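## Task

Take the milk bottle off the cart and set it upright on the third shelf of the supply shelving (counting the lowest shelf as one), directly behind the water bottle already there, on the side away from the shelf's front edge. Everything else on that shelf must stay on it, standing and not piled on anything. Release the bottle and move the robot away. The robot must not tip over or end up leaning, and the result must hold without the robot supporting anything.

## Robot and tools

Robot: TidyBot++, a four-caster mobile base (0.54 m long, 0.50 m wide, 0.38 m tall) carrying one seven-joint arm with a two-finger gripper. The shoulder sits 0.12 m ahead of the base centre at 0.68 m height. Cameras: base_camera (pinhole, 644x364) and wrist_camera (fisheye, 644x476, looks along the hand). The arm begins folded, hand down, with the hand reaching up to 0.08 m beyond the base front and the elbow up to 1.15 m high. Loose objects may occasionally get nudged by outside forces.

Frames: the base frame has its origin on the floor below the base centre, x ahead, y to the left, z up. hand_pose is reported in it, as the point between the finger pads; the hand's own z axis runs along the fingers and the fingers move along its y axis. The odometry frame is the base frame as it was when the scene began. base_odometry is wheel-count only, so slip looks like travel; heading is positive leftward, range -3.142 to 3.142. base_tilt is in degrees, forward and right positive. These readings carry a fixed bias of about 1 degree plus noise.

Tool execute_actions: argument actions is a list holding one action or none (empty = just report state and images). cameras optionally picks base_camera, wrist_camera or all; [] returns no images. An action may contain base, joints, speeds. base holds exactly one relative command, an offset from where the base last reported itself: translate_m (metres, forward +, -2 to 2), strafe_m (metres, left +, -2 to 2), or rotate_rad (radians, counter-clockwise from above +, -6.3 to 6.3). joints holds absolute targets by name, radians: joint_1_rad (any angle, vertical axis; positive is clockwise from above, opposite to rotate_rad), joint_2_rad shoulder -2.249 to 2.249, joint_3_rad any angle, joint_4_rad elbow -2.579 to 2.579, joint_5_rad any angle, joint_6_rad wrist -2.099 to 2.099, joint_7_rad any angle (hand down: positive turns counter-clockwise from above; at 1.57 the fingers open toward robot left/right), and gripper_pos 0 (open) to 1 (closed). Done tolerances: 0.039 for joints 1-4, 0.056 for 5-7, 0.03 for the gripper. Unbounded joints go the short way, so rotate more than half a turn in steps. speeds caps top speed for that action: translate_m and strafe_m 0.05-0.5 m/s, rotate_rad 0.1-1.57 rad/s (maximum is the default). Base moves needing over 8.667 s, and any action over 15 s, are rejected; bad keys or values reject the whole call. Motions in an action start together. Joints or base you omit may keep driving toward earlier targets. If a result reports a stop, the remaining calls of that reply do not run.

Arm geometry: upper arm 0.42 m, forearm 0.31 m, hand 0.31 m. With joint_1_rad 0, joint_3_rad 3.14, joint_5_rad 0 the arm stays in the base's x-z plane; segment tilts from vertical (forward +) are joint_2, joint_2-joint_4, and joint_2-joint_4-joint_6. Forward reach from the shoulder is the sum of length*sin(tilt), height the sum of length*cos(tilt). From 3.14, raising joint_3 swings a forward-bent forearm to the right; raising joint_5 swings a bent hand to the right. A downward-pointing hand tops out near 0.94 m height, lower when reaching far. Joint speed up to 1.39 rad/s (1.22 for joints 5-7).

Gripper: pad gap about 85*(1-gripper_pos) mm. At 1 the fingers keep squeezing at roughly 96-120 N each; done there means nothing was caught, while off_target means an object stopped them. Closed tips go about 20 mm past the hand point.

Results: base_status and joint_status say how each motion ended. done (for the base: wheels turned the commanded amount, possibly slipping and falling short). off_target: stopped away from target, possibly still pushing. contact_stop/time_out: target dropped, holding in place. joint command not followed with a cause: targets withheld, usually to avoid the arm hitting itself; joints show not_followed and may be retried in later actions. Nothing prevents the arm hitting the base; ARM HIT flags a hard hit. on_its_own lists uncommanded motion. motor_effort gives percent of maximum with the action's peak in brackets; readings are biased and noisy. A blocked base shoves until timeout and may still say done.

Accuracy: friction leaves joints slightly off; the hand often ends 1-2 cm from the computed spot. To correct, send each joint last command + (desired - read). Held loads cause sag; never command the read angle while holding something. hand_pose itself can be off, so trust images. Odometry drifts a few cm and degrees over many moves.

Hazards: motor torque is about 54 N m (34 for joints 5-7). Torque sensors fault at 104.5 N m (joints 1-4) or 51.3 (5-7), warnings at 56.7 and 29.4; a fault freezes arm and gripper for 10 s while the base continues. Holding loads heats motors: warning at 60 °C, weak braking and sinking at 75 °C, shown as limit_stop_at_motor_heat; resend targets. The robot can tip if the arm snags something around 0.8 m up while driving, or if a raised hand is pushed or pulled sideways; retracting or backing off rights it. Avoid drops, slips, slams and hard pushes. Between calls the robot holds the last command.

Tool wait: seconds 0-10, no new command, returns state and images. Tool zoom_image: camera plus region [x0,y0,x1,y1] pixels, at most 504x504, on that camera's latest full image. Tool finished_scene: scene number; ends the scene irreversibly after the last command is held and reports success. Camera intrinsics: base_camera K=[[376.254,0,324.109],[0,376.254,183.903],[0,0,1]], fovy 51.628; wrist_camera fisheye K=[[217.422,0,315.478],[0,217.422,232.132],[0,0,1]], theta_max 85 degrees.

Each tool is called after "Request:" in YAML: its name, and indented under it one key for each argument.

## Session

Request:
execute_actions:
  actions: []

Scene clock: 0.00 s.
base_odometry: x=+0.000 y=+0.000 heading=+0.000 (m, m, rad; odometry frame)
base_tilt: forward=-0.1 right=-0.2 (deg)
base_status: not commanded
joint_positions: joint_1_rad=+0.028 joint_2_rad=-0.399 joint_3_rad=+3.184 joint_4_rad=-2.491 joint_5_rad=+0.041 joint_6_rad=-0.904 joint_7_rad=+1.586 gripper_pos=+0.000
joint_status: not commanded
motor_effort: joint_1_rad=+0 joint_2_rad=-1 joint_3_rad=-1 joint_4_rad=+15 joint_5_rad=-1 joint_6_rad=+0 joint_7_rad=+0 (%)
hand_pose: x=+0.2733 y=-0.0179 z=+0.6053 quat_wxyz=(+0.012, +0.997, -0.015, +0.073) (m; base frame)
pictures: base_camera, wrist_camera
Images, in order (width x height): base_camera 644x364, wrist_camera 644x476.

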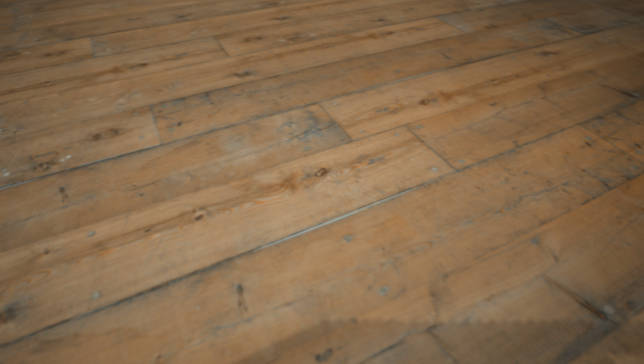

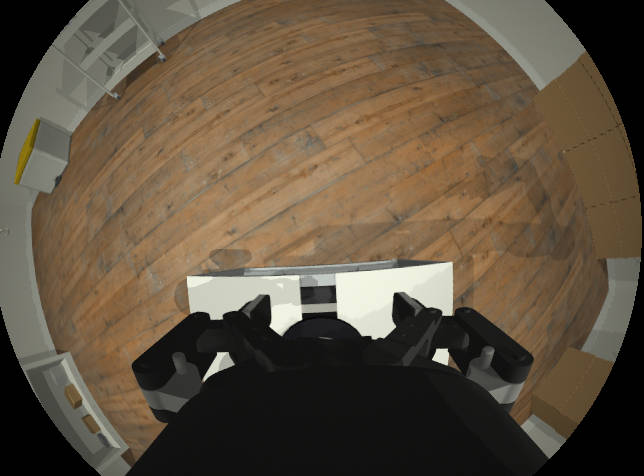

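Request:
execute_actions:
  actions:
    - {"base":{"rotate_rad":0.72},"joints":{"joint_1_rad":0,"joint_3_rad":3.13,"joint_5_rad":-0.02,"joint_2_rad":0.2,"joint_4_rad":-2.45,"joint_6_rad":1.0}}
  cameras: ["wrist_camera"]

Request:
execute_actions:
  actions:
    - {"base":{"translate_m":0.7}}

Scene clock: 5.63 s.
base_odometry: x=+0.000 y=+0.000 heading=+0.720 (m, m, rad; odometry frame)
base_tilt: forward=+0.0 right=-0.2 (deg)
base_status: done
joint_positions: joint_1_rad=+0.020 joint_2_rad=+0.191 joint_3_rad=+3.147 joint_4_rad=-2.465 joint_5_rad=+0.005 joint_6_rad=+0.970 joint_7_rad=+1.586 gripper_pos=+0.000
joint_status: all done
motor_effort: joint_1_rad=+0(1) joint_2_rad=-19(20) joint_3_rad=-1(2) joint_4_rad=+13(16) joint_5_rad=-1(2) joint_6_rad=+6(7) joint_7_rad=+0(0) (%)
hand_pose: x=+0.6547 y=-0.0109 z=+0.7812 quat_wxyz=(+0.013, +0.747, -0.001, +0.665) (m; base frame)
pictures: wrist_camera
Images, in order (width x height): wrist_camera 644x476.

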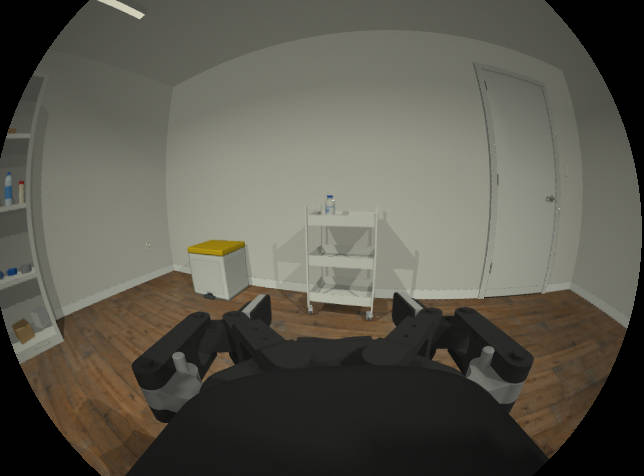

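Scene clock: 8.40 s.
base_odometry: x=+0.526 y=+0.462 heading=+0.721 (m, m, rad; odometry frame)
base_tilt: forward=+0.0 right=-0.1 (deg)
base_status: done
joint_positions: joint_1_rad=+0.019 joint_2_rad=+0.195 joint_3_rad=+3.146 joint_4_rad=-2.461 joint_5_rad=+0.004 joint_6_rad=+0.970 joint_7_rad=+1.586 gripper_pos=+0.000
joint_status: not commanded
motor_effort: joint_1_rad=+0(1) joint_2_rad=-19(21) joint_3_rad=-1(2) joint_4_rad=+13(14) joint_5_rad=-1(1) joint_6_rad=+6(7) joint_7_rad=+0(0) (%)
hand_pose: x=+0.6564 y=-0.0101 z=+0.7811 quat_wxyz=(+0.013, +0.746, -0.001, +0.665) (m; base frame)
pictures: base_camera, wrist_camera
Images, in order (width x height): base_camera 644x364, wrist_camera 644x476.

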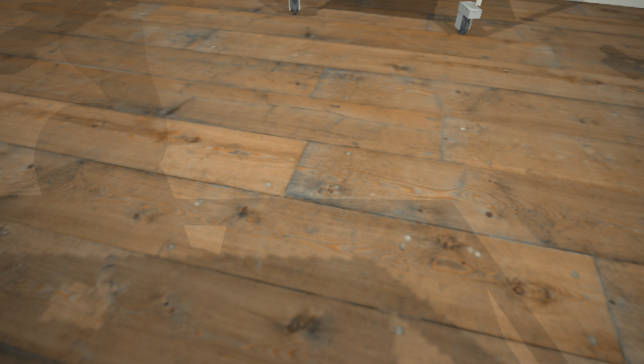

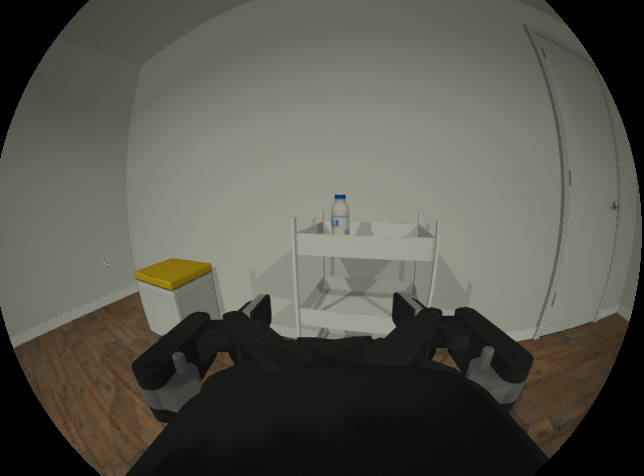

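Request:
execute_actions:
  actions:
    - {"base":{"strafe_m":-0.065}}
  cameras: []

Request:
execute_actions:
  actions:
    - {"base":{"translate_m":0.45}}

Scene clock: 15.20 s.
base_odometry: x=+0.569 y=+0.413 heading=+0.721 (m, m, rad; odometry frame)
base_tilt: forward=+0.0 right=-0.2 (deg)
base_status: done
joint_positions: joint_1_rad=+0.013 joint_2_rad=+0.195 joint_3_rad=+3.141 joint_4_rad=-2.461 joint_5_rad=+0.001 joint_6_rad=+0.970 joint_7_rad=+1.586 gripper_pos=+0.000
joint_status: not commanded
motor_effort: joint_1_rad=+0(2) joint_2_rad=-19(20) joint_3_rad=-1(3) joint_4_rad=+13(14) joint_5_rad=-1(0) joint_6_rad=+6(7) joint_7_rad=+0(0) (%)
hand_pose: x=+0.6564 y=-0.0049 z=+0.7811 quat_wxyz=(+0.009, +0.746, +0.002, +0.665) (m; base frame)
pictures: none
No camera images: the call's "cameras" was empty. Leave "cameras" out to get every camera's image.

Scene clock: 17.47 s.
base_odometry: x=+0.907 y=+0.710 heading=+0.720 (m, m, rad; odometry frame)
base_tilt: forward=+0.0 right=-0.2 (deg)
base_status: done
joint_positions: joint_1_rad=+0.013 joint_2_rad=+0.199 joint_3_rad=+3.141 joint_4_rad=-2.458 joint_5_rad=+0.001 joint_6_rad=+0.970 joint_7_rad=+1.586 gripper_pos=+0.000
joint_status: not commanded
motor_effort: joint_1_rad=+0(0) joint_2_rad=-20(21) joint_3_rad=-1(1) joint_4_rad=+13(15) joint_5_rad=-1(2) joint_6_rad=+6(7) joint_7_rad=+0(1) (%)
hand_pose: x=+0.6579 y=-0.0050 z=+0.7803 quat_wxyz=(+0.009, +0.747, +0.002, +0.665) (m; base frame)
pictures: base_camera, wrist_camera
Images, in order (width x height): base_camera 644x364, wrist_camera 644x476.

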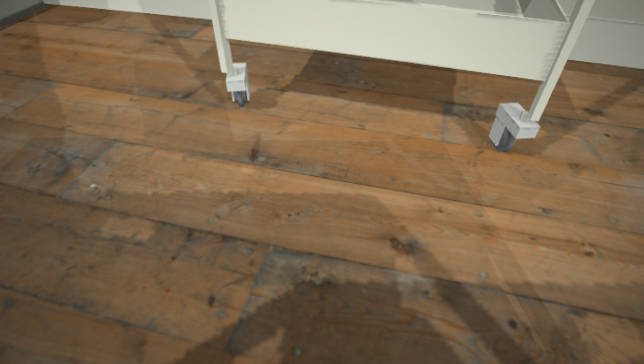

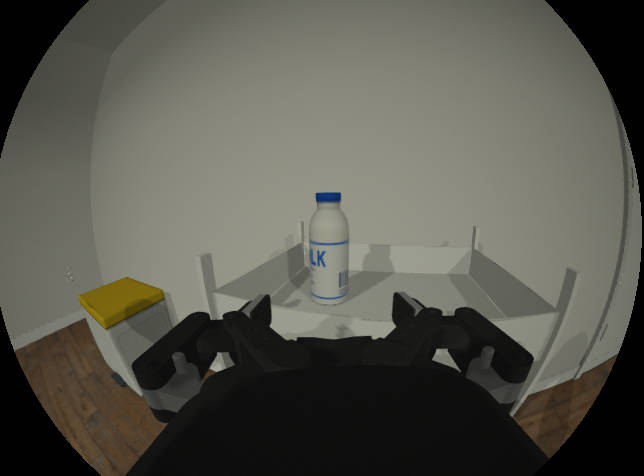

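Request:
execute_actions:
  actions:
    - {"base":{"translate_m":0.15},"joints":{"joint_2_rad":0.12,"joint_6_rad":0.87},"speeds":{"translate_m":0.2}}
  cameras: ["wrist_camera"]

Scene clock: 26.07 s.
base_odometry: x=+1.020 y=+0.809 heading=+0.720 (m, m, rad; odometry frame)
base_tilt: forward=-0.1 right=-0.2 (deg)
base_status: done
joint_positions: joint_1_rad=+0.013 joint_2_rad=+0.123 joint_3_rad=+3.141 joint_4_rad=-2.457 joint_5_rad=+0.001 joint_6_rad=+0.906 joint_7_rad=+1.586 gripper_pos=+0.000
joint_status: all done
motor_effort: joint_1_rad=+0(0) joint_2_rad=-18(20) joint_3_rad=-2(2) joint_4_rad=+14(15) joint_5_rad=-1(1) joint_6_rad=+7(7) joint_7_rad=+0(0) (%)
hand_pose: x=+0.6476 y=-0.0048 z=+0.8010 quat_wxyz=(+0.009, +0.743, +0.002, +0.669) (m; base frame)
pictures: wrist_camera
Images, in order (width x height): wrist_camera 644x476.

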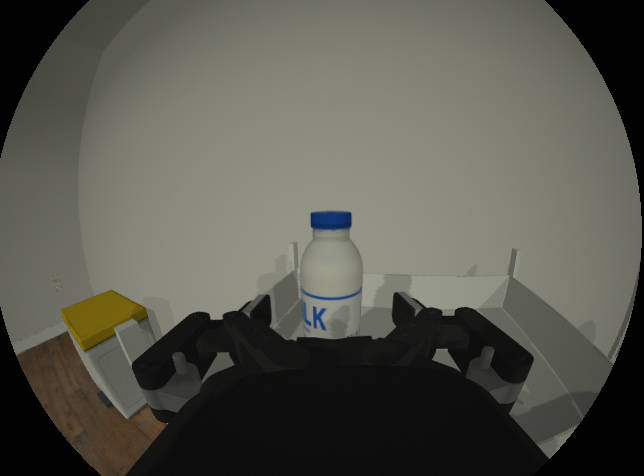

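Slightly high; pitch down a bit as in the earlier successful pose.

Request:
execute_actions:
  actions:
    - {"base":{"translate_m":0.12},"joints":{"joint_6_rad":0.81},"speeds":{"translate_m":0.15}}
  cameras: ["wrist_camera"]

Request:
execute_actions:
  actions:
    - {"joints":{"gripper_pos":1}}
  cameras: []

Request:
execute_actions:
  actions:
    - {"joints":{"joint_2_rad":-0.23,"joint_4_rad":-2.02,"joint_6_rad":0.1}}
  cameras: ["wrist_camera"]

Scene clock: 31.77 s.
base_odometry: x=+1.111 y=+0.888 heading=+0.719 (m, m, rad; odometry frame)
base_tilt: forward=+0.0 right=-0.1 (deg)
base_status: done
joint_positions: joint_1_rad=+0.013 joint_2_rad=+0.121 joint_3_rad=+3.141 joint_4_rad=-2.457 joint_5_rad=+0.001 joint_6_rad=+0.840 joint_7_rad=+1.586 gripper_pos=+0.000
joint_status: all done
motor_effort: joint_1_rad=+0(0) joint_2_rad=-17(20) joint_3_rad=-1(1) joint_4_rad=+14(16) joint_5_rad=-1(1) joint_6_rad=+6(7) joint_7_rad=+0(0) (%)
hand_pose: x=+0.6446 y=-0.0048 z=+0.7822 quat_wxyz=(+0.009, +0.763, +0.002, +0.646) (m; base frame)
pictures: wrist_camera
Images, in order (width x height): wrist_camera 644x476.

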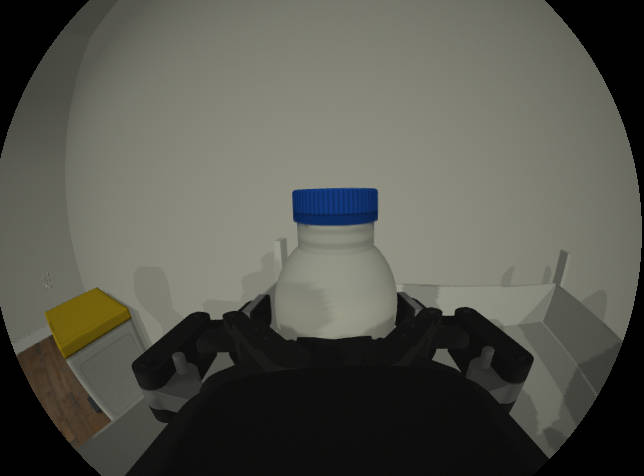

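Scene clock: 32.87 s.
base_odometry: x=+1.111 y=+0.888 heading=+0.719 (m, m, rad; odometry frame)
base_tilt: forward=+0.0 right=-0.2 (deg)
base_status: not commanded
joint_positions: joint_1_rad=+0.013 joint_2_rad=+0.121 joint_3_rad=+3.141 joint_4_rad=-2.457 joint_5_rad=+0.001 joint_6_rad=+0.840 joint_7_rad=+1.586 gripper_pos=+0.265
joint_status: gripper_pos off_target (ended at +0.265, target +1.000)
motor_effort: joint_1_rad=+0(1) joint_2_rad=-17(17) joint_3_rad=-1(2) joint_4_rad=+14(14) joint_5_rad=-1(0) joint_6_rad=+6(6) joint_7_rad=+1(1) (%)
hand_pose: x=+0.6446 y=-0.0049 z=+0.7823 quat_wxyz=(+0.009, +0.763, +0.002, +0.646) (m; base frame)
pictures: none
No camera images: the call's "cameras" was empty. Leave "cameras" out to get every camera's image.

Scene clock: 34.53 s.
base_odometry: x=+1.111 y=+0.888 heading=+0.719 (m, m, rad; odometry frame)
base_tilt: forward=+0.0 right=-0.2 (deg)
base_status: not commanded
joint_positions: joint_1_rad=+0.013 joint_2_rad=-0.207 joint_3_rad=+3.141 joint_4_rad=-2.059 joint_5_rad=+0.001 joint_6_rad=+0.111 joint_7_rad=+1.586 gripper_pos=+0.265
joint_status: joint_4_rad off_target (ended at -2.059, target -2.020); the others done
motor_effort: joint_1_rad=+0(0) joint_2_rad=-17(24) joint_3_rad=-1(1) joint_4_rad=+27(27) joint_5_rad=-1(1) joint_6_rad=+10(11) joint_7_rad=+0(1) (%)
hand_pose: x=+0.6413 y=-0.0050 z=+0.9535 quat_wxyz=(+0.009, +0.765, +0.002, +0.644) (m; base frame)
pictures: wrist_camera
Images, in order (width x height): wrist_camera 644x476.

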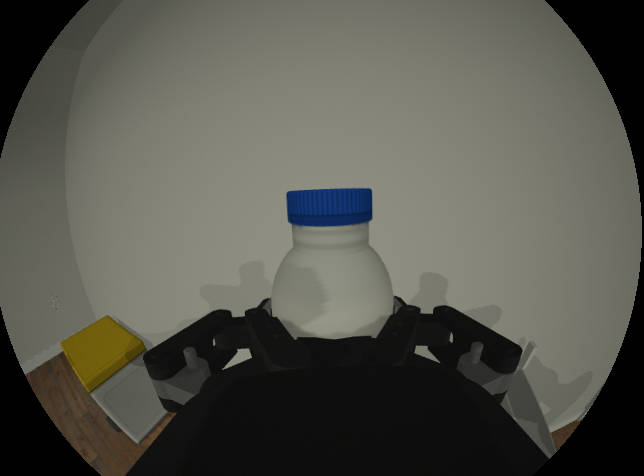

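Request:
execute_actions:
  actions:
    - {"base":{"translate_m":-1.2}}
  cameras: []

Request:
execute_actions:
  actions:
    - {"base":{"rotate_rad":1.33},"joints":{"joint_2_rad":-0.4,"joint_4_rad":-1.9,"joint_6_rad":-0.6}}

Scene clock: 44.50 s.
base_odometry: x=+0.207 y=+0.099 heading=+0.719 (m, m, rad; odometry frame)
base_tilt: forward=+0.0 right=-0.2 (deg)
base_status: done
joint_positions: joint_1_rad=+0.013 joint_2_rad=-0.206 joint_3_rad=+3.139 joint_4_rad=-2.058 joint_5_rad=+0.001 joint_6_rad=+0.109 joint_7_rad=+1.586 gripper_pos=+0.265
joint_status: not commanded
motor_effort: joint_1_rad=+0(3) joint_2_rad=-18(21) joint_3_rad=-1(4) joint_4_rad=+27(28) joint_5_rad=-1(1) joint_6_rad=+10(11) joint_7_rad=+0(1) (%)
hand_pose: x=+0.6416 y=-0.0037 z=+0.9527 quat_wxyz=(+0.009, +0.766, +0.003, +0.643) (m; base frame)
pictures: none
No camera images: the call's "cameras" was empty. Leave "cameras" out to get every camera's image.

Scene clock: 46.63 s.
base_odometry: x=+0.207 y=+0.099 heading=+2.049 (m, m, rad; odometry frame)
base_tilt: forward=-0.1 right=-0.2 (deg)
base_status: done
joint_positions: joint_1_rad=+0.008 joint_2_rad=-0.375 joint_3_rad=+3.131 joint_4_rad=-1.944 joint_5_rad=+0.000 joint_6_rad=-0.592 joint_7_rad=+1.586 gripper_pos=+0.265
joint_status: joint_4_rad off_target (ended at -1.944, target -1.900); the others done
motor_effort: joint_1_rad=+0(2) joint_2_rad=-11(19) joint_3_rad=-1(4) joint_4_rad=+26(28) joint_5_rad=-1(1) joint_6_rad=+8(10) joint_7_rad=+0(0) (%)
hand_pose: x=+0.5377 y=+0.0028 z=+0.9005 quat_wxyz=(+0.005, +0.882, +0.008, +0.471) (m; base frame)
pictures: base_camera, wrist_camera
Images, in order (width x height): base_camera 644x364, wrist_camera 644x476.

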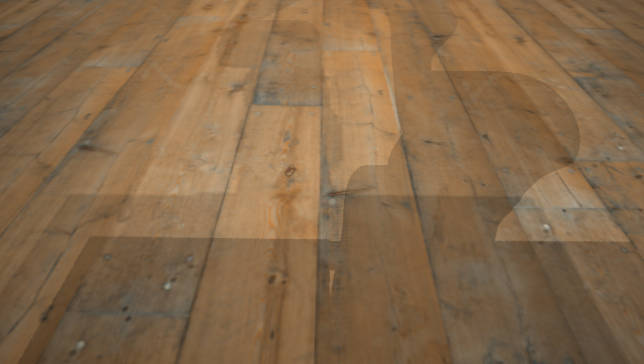

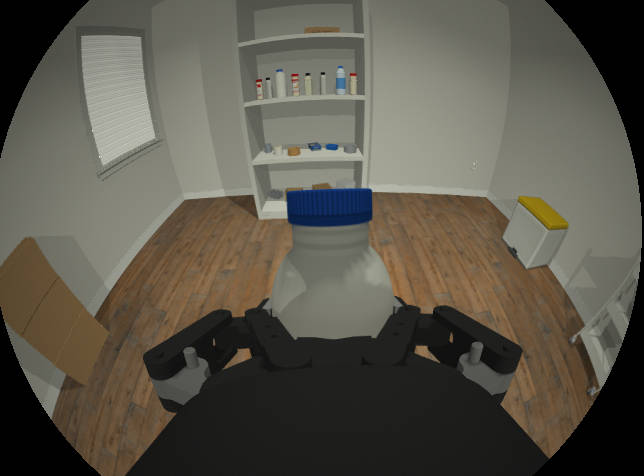

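Request:
execute_actions:
  actions:
    - {"base":{"translate_m":1.05},"joints":{"joint_2_rad":-0.3,"joint_4_rad":-1.0,"joint_6_rad":-1.6}}

Request:
zoom_image:
  camera: "wrist_camera"
  region: [120, 20, 480, 200]

Scene clock: 55.60 s.
base_odometry: x=-0.277 y=+1.030 heading=+2.049 (m, m, rad; odometry frame)
base_tilt: forward=-0.1 right=-0.2 (deg)
base_status: done
joint_positions: joint_1_rad=+0.008 joint_2_rad=-0.284 joint_3_rad=+3.131 joint_4_rad=-1.034 joint_5_rad=+0.000 joint_6_rad=-1.582 joint_7_rad=+1.586 gripper_pos=+0.265
joint_status: all done
motor_effort: joint_1_rad=+0(0) joint_2_rad=-7(11) joint_3_rad=-1(0) joint_4_rad=+20(28) joint_5_rad=-2(1) joint_6_rad=+7(9) joint_7_rad=+0(0) (%)
hand_pose: x=+0.4406 y=+0.0032 z=+1.1008 quat_wxyz=(+0.004, +0.919, +0.009, +0.394) (m; base frame)
pictures: base_camera, wrist_camera
Images, in order (width x height): base_camera 644x364, wrist_camera 644x476.

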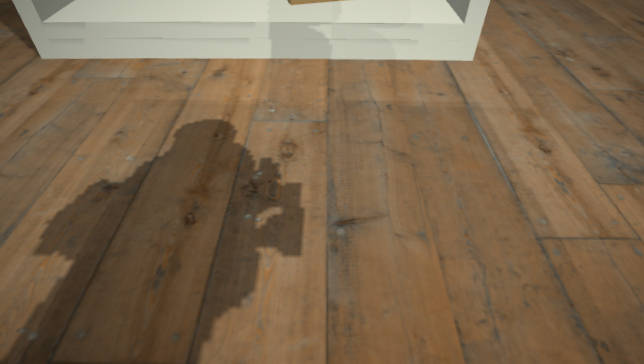

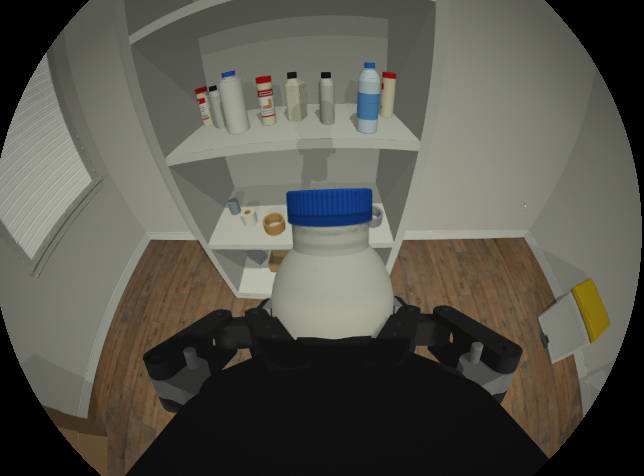

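Region (120, 20, 480, 200) of wrist_camera's 644x476 image, scaled by 1.400.

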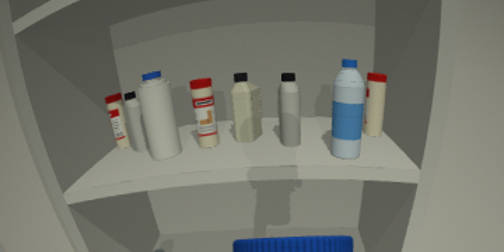

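Request:
execute_actions:
  actions:
    - {"base":{"strafe_m":0.09},"joints":{"joint_2_rad":-0.215,"joint_4_rad":-1.325,"joint_6_rad":-0.55}}
  cameras: []

Request:
execute_actions:
  actions:
    - {"base":{"translate_m":0.23}}

Scene clock: 73.57 s.
base_odometry: x=-0.357 y=+0.989 heading=+2.049 (m, m, rad; odometry frame)
base_tilt: forward=+0.0 right=-0.2 (deg)
base_status: done
joint_positions: joint_1_rad=+0.008 joint_2_rad=-0.193 joint_3_rad=+3.127 joint_4_rad=-1.341 joint_5_rad=-0.003 joint_6_rad=-0.606 joint_7_rad=+1.586 gripper_pos=+0.265
joint_status: all done
motor_effort: joint_1_rad=+0(1) joint_2_rad=-17(19) joint_3_rad=-1(2) joint_4_rad=+26(26) joint_5_rad=-1(1) joint_6_rad=+10(11) joint_7_rad=+0(0) (%)
hand_pose: x=+0.6308 y=+0.0063 z=+1.1672 quat_wxyz=(+0.003, +0.769, +0.009, +0.640) (m; base frame)
pictures: none
No camera images: the call's "cameras" was empty. Leave "cameras" out to get every camera's image.

Scene clock: 75.40 s.
base_odometry: x=-0.463 y=+1.193 heading=+2.050 (m, m, rad; odometry frame)
base_tilt: forward=+0.0 right=-0.2 (deg)
base_status: done
joint_positions: joint_1_rad=+0.008 joint_2_rad=-0.184 joint_3_rad=+3.127 joint_4_rad=-1.343 joint_5_rad=-0.003 joint_6_rad=-0.606 joint_7_rad=+1.586 gripper_pos=+0.265
joint_status: not commanded
motor_effort: joint_1_rad=+0(1) joint_2_rad=-18(21) joint_3_rad=-1(0) joint_4_rad=+26(27) joint_5_rad=-1(2) joint_6_rad=+10(11) joint_7_rad=+0(1) (%)
hand_pose: x=+0.6352 y=+0.0062 z=+1.1615 quat_wxyz=(+0.003, +0.772, +0.009, +0.636) (m; base frame)
pictures: base_camera, wrist_camera
Images, in order (width x height): base_camera 644x364, wrist_camera 644x476.

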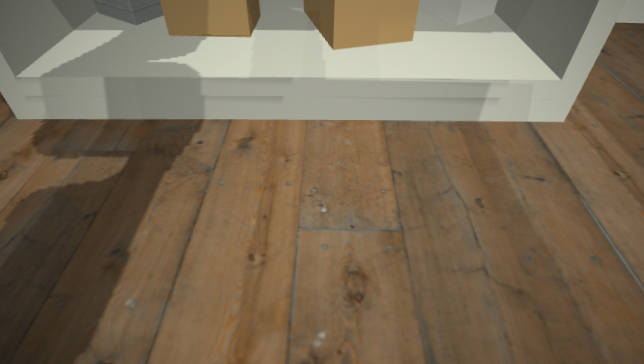

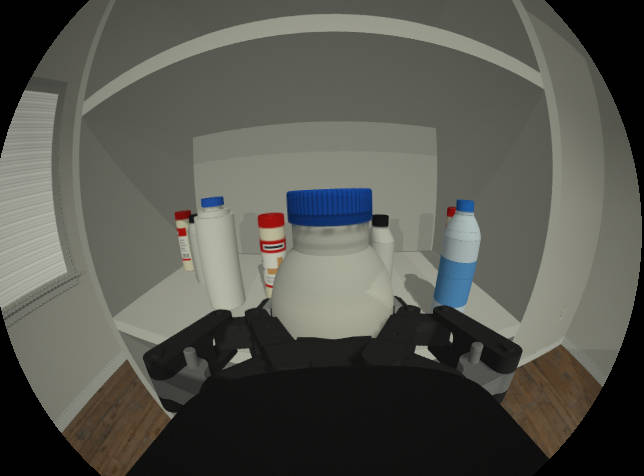

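Request:
execute_actions:
  actions:
    - {"base":{"translate_m":0.21},"speeds":{"translate_m":0.25}}

Scene clock: 80.43 s.
base_odometry: x=-0.560 y=+1.380 heading=+2.050 (m, m, rad; odometry frame)
base_tilt: forward=-0.1 right=-0.2 (deg)
base_status: done
joint_positions: joint_1_rad=+0.008 joint_2_rad=-0.188 joint_3_rad=+3.127 joint_4_rad=-1.343 joint_5_rad=-0.003 joint_6_rad=-0.605 joint_7_rad=+1.586 gripper_pos=+0.265
joint_status: not commanded
motor_effort: joint_1_rad=+0(1) joint_2_rad=-17(21) joint_3_rad=-1(0) joint_4_rad=+26(27) joint_5_rad=-2(1) joint_6_rad=+10(11) joint_7_rad=+0(0) (%)
hand_pose: x=+0.6335 y=+0.0062 z=+1.1631 quat_wxyz=(+0.003, +0.771, +0.009, +0.637) (m; base frame)
pictures: base_camera, wrist_camera
Images, in order (width x height): base_camera 644x364, wrist_camera 644x476.

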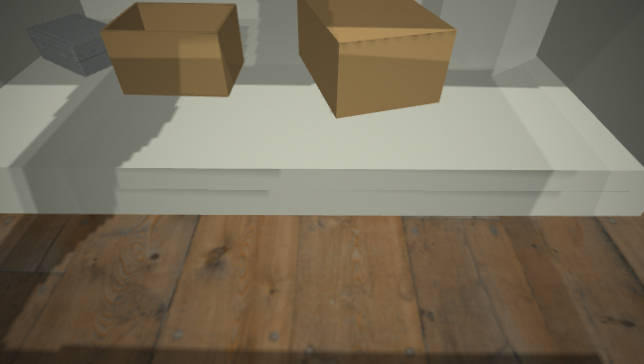

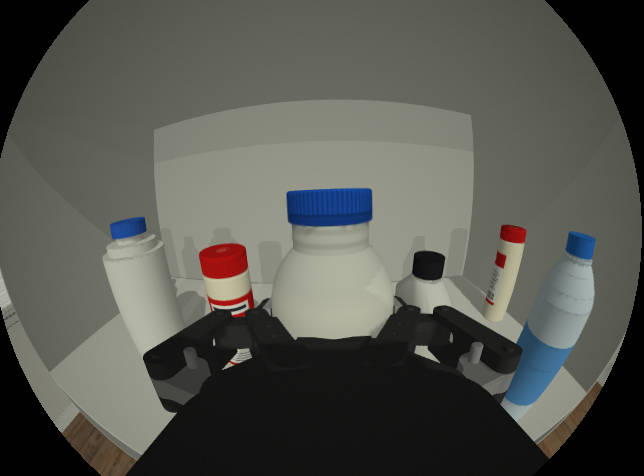

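Request:
execute_actions:
  actions:
    - {"base":{"translate_m":0.03},"joints":{"joint_4_rad":-1.42,"joint_6_rad":-0.43}}
  cameras: []

Request:
execute_actions:
  actions:
    - {"joints":{"joint_4_rad":-1.47,"joint_6_rad":-0.39}}
  cameras: ["wrist_camera"]

Scene clock: 86.77 s.
base_odometry: x=-0.574 y=+1.406 heading=+2.051 (m, m, rad; odometry frame)
base_tilt: forward=+0.0 right=-0.2 (deg)
base_status: done
joint_positions: joint_1_rad=+0.008 joint_2_rad=-0.185 joint_3_rad=+3.127 joint_4_rad=-1.441 joint_5_rad=-0.003 joint_6_rad=-0.494 joint_7_rad=+1.586 gripper_pos=+0.265
joint_status: joint_6_rad off_target (ended at -0.494, target -0.430); the others done
motor_effort: joint_1_rad=+0(1) joint_2_rad=-18(22) joint_3_rad=-1(0) joint_4_rad=+27(28) joint_5_rad=-1(1) joint_6_rad=+10(11) joint_7_rad=+0(0) (%)
hand_pose: x=+0.6468 y=+0.0062 z=+1.1368 quat_wxyz=(+0.003, +0.768, +0.009, +0.641) (m; base frame)
pictures: none
No camera images: the call's "cameras" was empty. Leave "cameras" out to get every camera's image.

Scene clock: 87.53 s.
base_odometry: x=-0.574 y=+1.406 heading=+2.051 (m, m, rad; odometry frame)
base_tilt: forward=+0.0 right=-0.2 (deg)
base_status: not commanded
joint_positions: joint_1_rad=+0.008 joint_2_rad=-0.185 joint_3_rad=+3.127 joint_4_rad=-1.488 joint_5_rad=-0.003 joint_6_rad=-0.454 joint_7_rad=+1.586 gripper_pos=+0.265
joint_status: joint_6_rad off_target (ended at -0.454, target -0.390); the others done
motor_effort: joint_1_rad=+0(0) joint_2_rad=-19(20) joint_3_rad=+0(1) joint_4_rad=+27(28) joint_5_rad=-2(1) joint_6_rad=+10(10) joint_7_rad=+0(1) (%)
hand_pose: x=+0.6505 y=+0.0061 z=+1.1207 quat_wxyz=(+0.003, +0.770, +0.009, +0.638) (m; base frame)
pictures: wrist_camera
Images, in order (width x height): wrist_camera 644x476.

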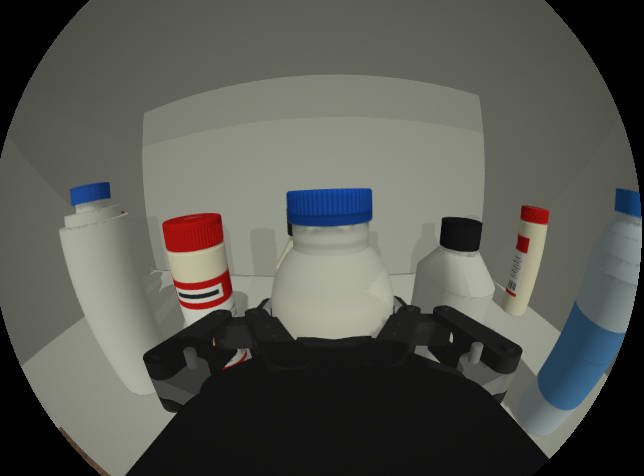

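Request:
execute_actions:
  actions:
    - {"joints":{"joint_4_rad":-1.52,"joint_6_rad":-0.34}}
  cameras: []

Scene clock: 90.90 s.
base_odometry: x=-0.574 y=+1.406 heading=+2.051 (m, m, rad; odometry frame)
base_tilt: forward=+0.0 right=-0.2 (deg)
base_status: not commanded
joint_positions: joint_1_rad=+0.008 joint_2_rad=-0.186 joint_3_rad=+3.127 joint_4_rad=-1.530 joint_5_rad=-0.003 joint_6_rad=-0.397 joint_7_rad=+1.586 gripper_pos=+0.265
joint_status: joint_6_rad off_target (ended at -0.397, target -0.340); the others done
motor_effort: joint_1_rad=+0(0) joint_2_rad=-18(20) joint_3_rad=-1(0) joint_4_rad=+27(26) joint_5_rad=-1(2) joint_6_rad=+10(11) joint_7_rad=+0(0) (%)
hand_pose: x=+0.6543 y=+0.0061 z=+1.1129 quat_wxyz=(+0.003, +0.765, +0.009, +0.644) (m; base frame)
pictures: none
No camera images: the call's "cameras" was empty. Leave "cameras" out to get every camera's image.

Request:
execute_actions:
  actions:
    - {"joints":{"joint_4_rad":-1.56,"joint_6_rad":-0.32}}
  cameras: []

Scene clock: 96.87 s.
base_odometry: x=-0.574 y=+1.406 heading=+2.051 (m, m, rad; odometry frame)
base_tilt: forward=+0.0 right=-0.2 (deg)
base_status: not commanded
joint_positions: joint_1_rad=+0.008 joint_2_rad=-0.195 joint_3_rad=+3.127 joint_4_rad=-1.554 joint_5_rad=-0.003 joint_6_rad=-0.365 joint_7_rad=+1.586 gripper_pos=+0.265
joint_status: all done
motor_effort: joint_1_rad=+0(0) joint_2_rad=-16(17) joint_3_rad=-1(1) joint_4_rad=+24(26) joint_5_rad=-1(1) joint_6_rad=+8(9) joint_7_rad=+0(1) (%)
hand_pose: x=+0.6524 y=+0.0061 z=+1.1125 quat_wxyz=(+0.003, +0.759, +0.009, +0.650) (m; base frame)
pictures: none
No camera images: the call's "cameras" was empty. Leave "cameras" out to get every camera's image.

Request:
execute_actions:
  actions:
    - {"joints":{"gripper_pos":0.12}}
  cameras: []

Request:
execute_actions:
  actions:
    - {"base":{"translate_m":-0.2}}
  cameras: ["wrist_camera"]

Request:
execute_actions:
  actions:
    - {"base":{"strafe_m":-0.225},"joints":{"gripper_pos":0,"joint_6_rad":-0.4}}
  cameras: ["wrist_camera"]

Scene clock: 102.73 s.
base_odometry: x=-0.574 y=+1.406 heading=+2.051 (m, m, rad; odometry frame)
base_tilt: forward=-0.1 right=-0.2 (deg)
base_status: not commanded
joint_positions: joint_1_rad=+0.008 joint_2_rad=-0.204 joint_3_rad=+3.127 joint_4_rad=-1.555 joint_5_rad=-0.003 joint_6_rad=-0.358 joint_7_rad=+1.586 gripper_pos=+0.120
joint_status: all done
motor_effort: joint_1_rad=+0(1) joint_2_rad=-13(17) joint_3_rad=+0(2) joint_4_rad=+22(24) joint_5_rad=-1(1) joint_6_rad=+7(8) joint_7_rad=+0(1) (%)
hand_pose: x=+0.6485 y=+0.0061 z=+1.1200 quat_wxyz=(+0.003, +0.754, +0.008, +0.657) (m; base frame)
pictures: none
No camera images: the call's "cameras" was empty. Leave "cameras" out to get every camera's image.

Scene clock: 104.40 s.
base_odometry: x=-0.482 y=+1.229 heading=+2.051 (m, m, rad; odometry frame)
base_tilt: forward=+0.0 right=-0.2 (deg)
base_status: done
joint_positions: joint_1_rad=+0.008 joint_2_rad=-0.215 joint_3_rad=+3.128 joint_4_rad=-1.555 joint_5_rad=-0.003 joint_6_rad=-0.355 joint_7_rad=+1.586 gripper_pos=+0.120
joint_status: not commanded
motor_effort: joint_1_rad=+0(2) joint_2_rad=-13(18) joint_3_rad=-1(5) joint_4_rad=+22(23) joint_5_rad=+0(2) joint_6_rad=+6(7) joint_7_rad=+0(0) (%)
hand_pose: x=+0.6439 y=+0.0060 z=+1.1266 quat_wxyz=(+0.003, +0.749, +0.008, +0.662) (m; base frame)
pictures: wrist_camera
Images, in order (width x height): wrist_camera 644x476.

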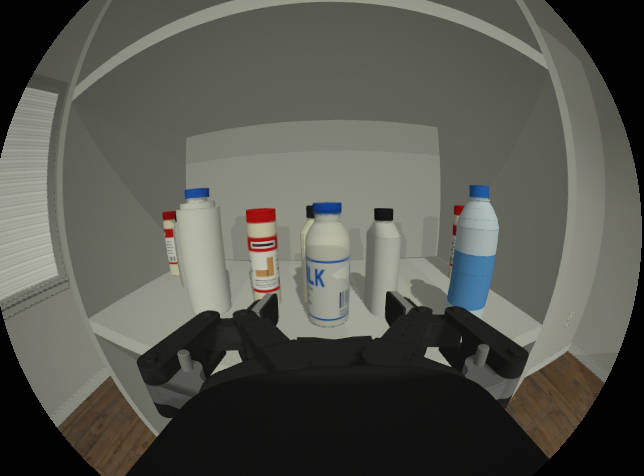

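Scene clock: 106.10 s.
base_odometry: x=-0.282 y=+1.332 heading=+2.050 (m, m, rad; odometry frame)
base_tilt: forward=+0.0 right=-0.2 (deg)
base_status: done
joint_positions: joint_1_rad=+0.008 joint_2_rad=-0.215 joint_3_rad=+3.131 joint_4_rad=-1.555 joint_5_rad=-0.003 joint_6_rad=-0.368 joint_7_rad=+1.586 gripper_pos=+0.000
joint_status: all done
motor_effort: joint_1_rad=+0(2) joint_2_rad=-13(14) joint_3_rad=-1(1) joint_4_rad=+22(23) joint_5_rad=-1(1) joint_6_rad=+6(7) joint_7_rad=+0(1) (%)
hand_pose: x=+0.6434 y=+0.0040 z=+1.1227 quat_wxyz=(+0.004, +0.754, +0.007, +0.657) (m; base frame)
pictures: wrist_camera
Images, in order (width x height): wrist_camera 644x476.

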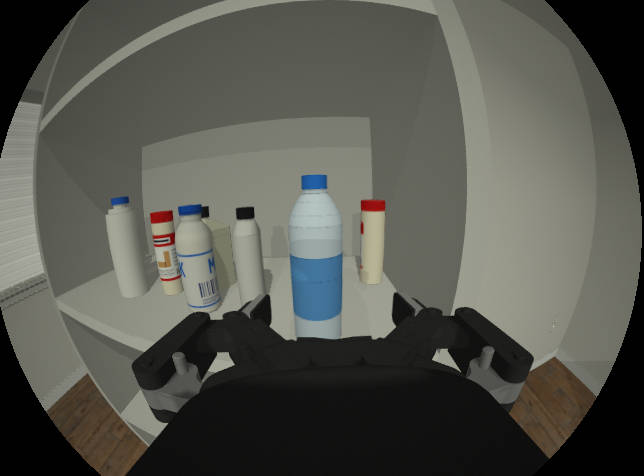

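Request:
execute_actions:
  actions:
    - {"base":{"strafe_m":0.015}}
  cameras: []

Request:
execute_actions:
  actions:
    - {"base":{"translate_m":0.145},"speeds":{"translate_m":0.2}}
  cameras: ["wrist_camera"]

Request:
execute_actions:
  actions:
    - {"joints":{"gripper_pos":1}}
  cameras: []

Request:
execute_actions:
  actions:
    - {"base":{"translate_m":-0.04},"joints":{"joint_4_rad":-1.44},"speeds":{"translate_m":0.08}}
  cameras: ["wrist_camera"]

Scene clock: 113.43 s.
base_odometry: x=-0.296 y=+1.325 heading=+2.050 (m, m, rad; odometry frame)
base_tilt: forward=-0.1 right=-0.2 (deg)
base_status: done
joint_positions: joint_1_rad=+0.007 joint_2_rad=-0.215 joint_3_rad=+3.128 joint_4_rad=-1.555 joint_5_rad=-0.003 joint_6_rad=-0.368 joint_7_rad=+1.586 gripper_pos=+0.000
joint_status: not commanded
motor_effort: joint_1_rad=+0(2) joint_2_rad=-13(14) joint_3_rad=-1(2) joint_4_rad=+22(22) joint_5_rad=-1(1) joint_6_rad=+6(7) joint_7_rad=+0(1) (%)
hand_pose: x=+0.6433 y=+0.0064 z=+1.1227 quat_wxyz=(+0.003, +0.754, +0.009, +0.657) (m; base frame)
pictures: none
No camera images: the call's "cameras" was empty. Leave "cameras" out to get every camera's image.

Scene clock: 114.93 s.
base_odometry: x=-0.362 y=+1.454 heading=+2.050 (m, m, rad; odometry frame)
base_tilt: forward=+0.0 right=-0.2 (deg)
base_status: done
joint_positions: joint_1_rad=+0.007 joint_2_rad=-0.213 joint_3_rad=+3.128 joint_4_rad=-1.555 joint_5_rad=-0.003 joint_6_rad=-0.368 joint_7_rad=+1.586 gripper_pos=+0.000
joint_status: not commanded
motor_effort: joint_1_rad=+0(0) joint_2_rad=-14(16) joint_3_rad=-1(0) joint_4_rad=+22(22) joint_5_rad=-1(1) joint_6_rad=+6(7) joint_7_rad=+0(0) (%)
hand_pose: x=+0.6445 y=+0.0064 z=+1.1213 quat_wxyz=(+0.003, +0.754, +0.009, +0.656) (m; base frame)
pictures: wrist_camera
Images, in order (width x height): wrist_camera 644x476.

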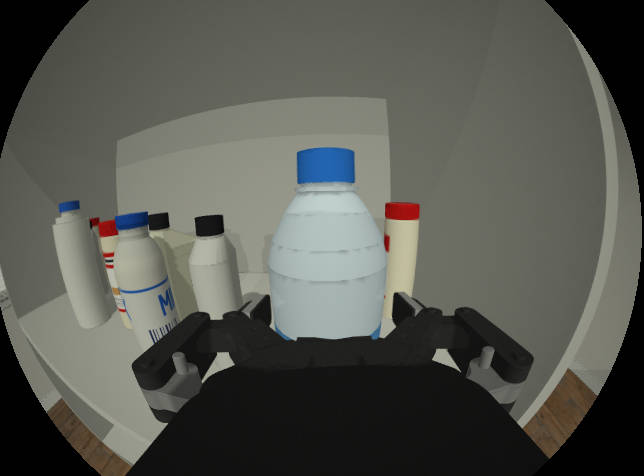

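Scene clock: 116.03 s.
base_odometry: x=-0.362 y=+1.454 heading=+2.050 (m, m, rad; odometry frame)
base_tilt: forward=+0.0 right=-0.2 (deg)
base_status: not commanded
joint_positions: joint_1_rad=+0.007 joint_2_rad=-0.213 joint_3_rad=+3.128 joint_4_rad=-1.555 joint_5_rad=-0.003 joint_6_rad=-0.368 joint_7_rad=+1.586 gripper_pos=+0.291
joint_status: gripper_pos off_target (ended at +0.291, target +1.000)
motor_effort: joint_1_rad=+0(3) joint_2_rad=-12(13) joint_3_rad=-1(3) joint_4_rad=+22(23) joint_5_rad=-2(0) joint_6_rad=+7(7) joint_7_rad=+0(0) (%)
hand_pose: x=+0.6441 y=+0.0066 z=+1.1215 quat_wxyz=(+0.003, +0.754, +0.009, +0.656) (m; base frame)
pictures: none
No camera images: the call's "cameras" was empty. Leave "cameras" out to get every camera's image.

Scene clock: 117.10 s.
base_odometry: x=-0.344 y=+1.419 heading=+2.050 (m, m, rad; odometry frame)
base_tilt: forward=+0.0 right=-0.2 (deg)
base_status: done
joint_positions: joint_1_rad=+0.007 joint_2_rad=-0.198 joint_3_rad=+3.128 joint_4_rad=-1.484 joint_5_rad=-0.003 joint_6_rad=-0.392 joint_7_rad=+1.586 gripper_pos=+0.291
joint_status: joint_4_rad off_target (ended at -1.484, target -1.440)
motor_effort: joint_1_rad=+0(1) joint_2_rad=-17(19) joint_3_rad=-1(0) joint_4_rad=+27(28) joint_5_rad=-1(1) joint_6_rad=+10(11) joint_7_rad=+0(0) (%)
hand_pose: x=+0.6471 y=+0.0066 z=+1.1497 quat_wxyz=(+0.003, +0.744, +0.009, +0.668) (m; base frame)
pictures: wrist_camera
Images, in order (width x height): wrist_camera 644x476.

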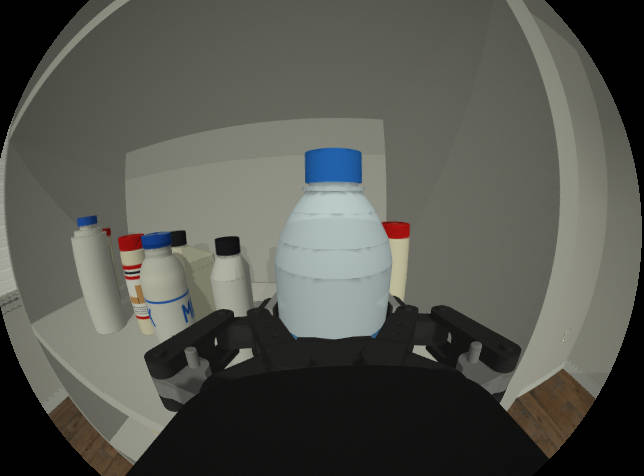

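Request:
execute_actions:
  actions:
    - {"base":{"strafe_m":0.212},"speeds":{"strafe_m":0.3}}
  cameras: []

Request:
execute_actions:
  actions:
    - {"base":{"translate_m":0.018},"joints":{"joint_4_rad":-1.5}}
  cameras: ["wrist_camera"]

Request:
execute_actions:
  actions:
    - {"joints":{"joint_4_rad":-1.54,"joint_6_rad":-0.33}}
  cameras: []

Scene clock: 123.97 s.
base_odometry: x=-0.532 y=+1.321 heading=+2.050 (m, m, rad; odometry frame)
base_tilt: forward=+0.0 right=-0.2 (deg)
base_status: done
joint_positions: joint_1_rad=+0.006 joint_2_rad=-0.198 joint_3_rad=+3.127 joint_4_rad=-1.483 joint_5_rad=-0.003 joint_6_rad=-0.393 joint_7_rad=+1.586 gripper_pos=+0.291
joint_status: not commanded
motor_effort: joint_1_rad=+0(1) joint_2_rad=-18(19) joint_3_rad=+0(1) joint_4_rad=+27(28) joint_5_rad=-1(1) joint_6_rad=+10(11) joint_7_rad=+0(0) (%)
hand_pose: x=+0.6471 y=+0.0076 z=+1.1496 quat_wxyz=(+0.002, +0.744, +0.009, +0.668) (m; base frame)
pictures: none
No camera images: the call's "cameras" was empty. Leave "cameras" out to get every camera's image.

Scene clock: 124.77 s.
base_odometry: x=-0.541 y=+1.337 heading=+2.050 (m, m, rad; odometry frame)
base_tilt: forward=+0.0 right=-0.2 (deg)
base_status: done
joint_positions: joint_1_rad=+0.006 joint_2_rad=-0.191 joint_3_rad=+3.127 joint_4_rad=-1.521 joint_5_rad=-0.003 joint_6_rad=-0.393 joint_7_rad=+1.586 gripper_pos=+0.291
joint_status: all done
motor_effort: joint_1_rad=+1(1) joint_2_rad=-18(21) joint_3_rad=+0(1) joint_4_rad=+27(29) joint_5_rad=-2(2) joint_6_rad=+10(11) joint_7_rad=+0(0) (%)
hand_pose: x=+0.6520 y=+0.0075 z=+1.1224 quat_wxyz=(+0.002, +0.759, +0.009, +0.651) (m; base frame)
pictures: wrist_camera
Images, in order (width x height): wrist_camera 644x476.

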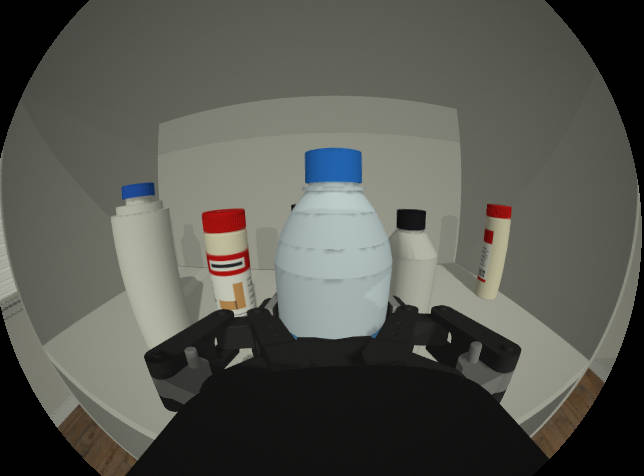

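Scene clock: 125.47 s.
base_odometry: x=-0.541 y=+1.337 heading=+2.050 (m, m, rad; odometry frame)
base_tilt: forward=+0.0 right=-0.2 (deg)
base_status: not commanded
joint_positions: joint_1_rad=+0.006 joint_2_rad=-0.196 joint_3_rad=+3.127 joint_4_rad=-1.535 joint_5_rad=-0.003 joint_6_rad=-0.377 joint_7_rad=+1.586 gripper_pos=+0.291
joint_status: all done
motor_effort: joint_1_rad=+0(0) joint_2_rad=-15(19) joint_3_rad=-1(1) joint_4_rad=+24(27) joint_5_rad=-1(1) joint_6_rad=+8(10) joint_7_rad=+0(0) (%)
hand_pose: x=+0.6507 y=+0.0075 z=+1.1218 quat_wxyz=(+0.002, +0.756, +0.009, +0.654) (m; base frame)
pictures: none
No camera images: the call's "cameras" was empty. Leave "cameras" out to get every camera's image.

Request:
execute_actions:
  actions:
    - {"base":{"strafe_m":0.014},"speeds":{"strafe_m":0.05}}
  cameras: []

Request:
execute_actions:
  actions:
    - {"joints":{"gripper_pos":0.05}}
  cameras: []

Request:
execute_actions:
  actions:
    - {"base":{"translate_m":-0.5}}
  cameras: ["wrist_camera"]

Scene clock: 131.00 s.
base_odometry: x=-0.553 y=+1.331 heading=+2.050 (m, m, rad; odometry frame)
base_tilt: forward=+0.0 right=-0.2 (deg)
base_status: done
joint_positions: joint_1_rad=+0.006 joint_2_rad=-0.196 joint_3_rad=+3.129 joint_4_rad=-1.536 joint_5_rad=-0.003 joint_6_rad=-0.376 joint_7_rad=+1.586 gripper_pos=+0.291
joint_status: not commanded
motor_effort: joint_1_rad=+0(2) joint_2_rad=-15(16) joint_3_rad=-1(4) joint_4_rad=+23(25) joint_5_rad=-1(2) joint_6_rad=+8(8) joint_7_rad=+0(0) (%)
hand_pose: x=+0.6508 y=+0.0064 z=+1.1217 quat_wxyz=(+0.003, +0.756, +0.009, +0.654) (m; base frame)
pictures: none
No camera images: the call's "cameras" was empty. Leave "cameras" out to get every camera's image.

Scene clock: 132.10 s.
base_odometry: x=-0.553 y=+1.331 heading=+2.050 (m, m, rad; odometry frame)
base_tilt: forward=+0.0 right=-0.2 (deg)
base_status: not commanded
joint_positions: joint_1_rad=+0.006 joint_2_rad=-0.204 joint_3_rad=+3.129 joint_4_rad=-1.536 joint_5_rad=-0.003 joint_6_rad=-0.368 joint_7_rad=+1.586 gripper_pos=+0.050
joint_status: all done
motor_effort: joint_1_rad=+0(0) joint_2_rad=-13(16) joint_3_rad=-1(1) joint_4_rad=+22(24) joint_5_rad=-1(1) joint_6_rad=+6(8) joint_7_rad=+0(0) (%)
hand_pose: x=+0.6479 y=+0.0064 z=+1.1281 quat_wxyz=(+0.003, +0.751, +0.009, +0.660) (m; base frame)
pictures: none
No camera images: the call's "cameras" was empty. Leave "cameras" out to get every camera's image.

Scene clock: 134.47 s.
base_odometry: x=-0.323 y=+0.887 heading=+2.050 (m, m, rad; odometry frame)
base_tilt: forward=-0.1 right=-0.2 (deg)
base_status: done
joint_positions: joint_1_rad=+0.006 joint_2_rad=-0.220 joint_3_rad=+3.129 joint_4_rad=-1.536 joint_5_rad=-0.003 joint_6_rad=-0.364 joint_7_rad=+1.586 gripper_pos=+0.050
joint_status: not commanded
motor_effort: joint_1_rad=+0(0) joint_2_rad=-13(17) joint_3_rad=-1(0) joint_4_rad=+22(23) joint_5_rad=-1(1) joint_6_rad=+6(7) joint_7_rad=+0(0) (%)
hand_pose: x=+0.6409 y=+0.0064 z=+1.1378 quat_wxyz=(+0.003, +0.744, +0.009, +0.668) (m; base frame)
pictures: wrist_camera
Images, in order (width x height): wrist_camera 644x476.

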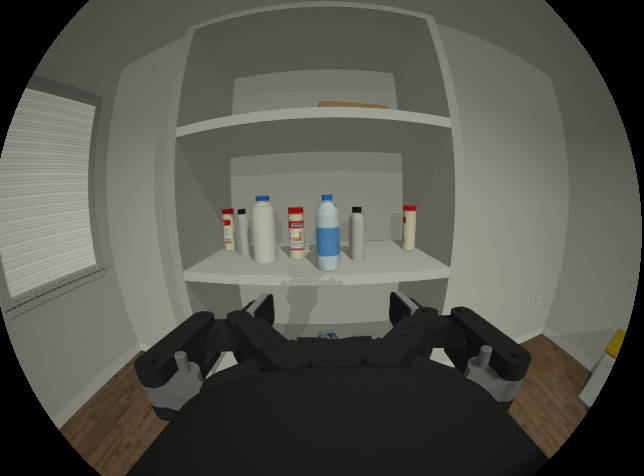

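Request:
finished_scene:
  scene: 2

The scene is finished: the task was done.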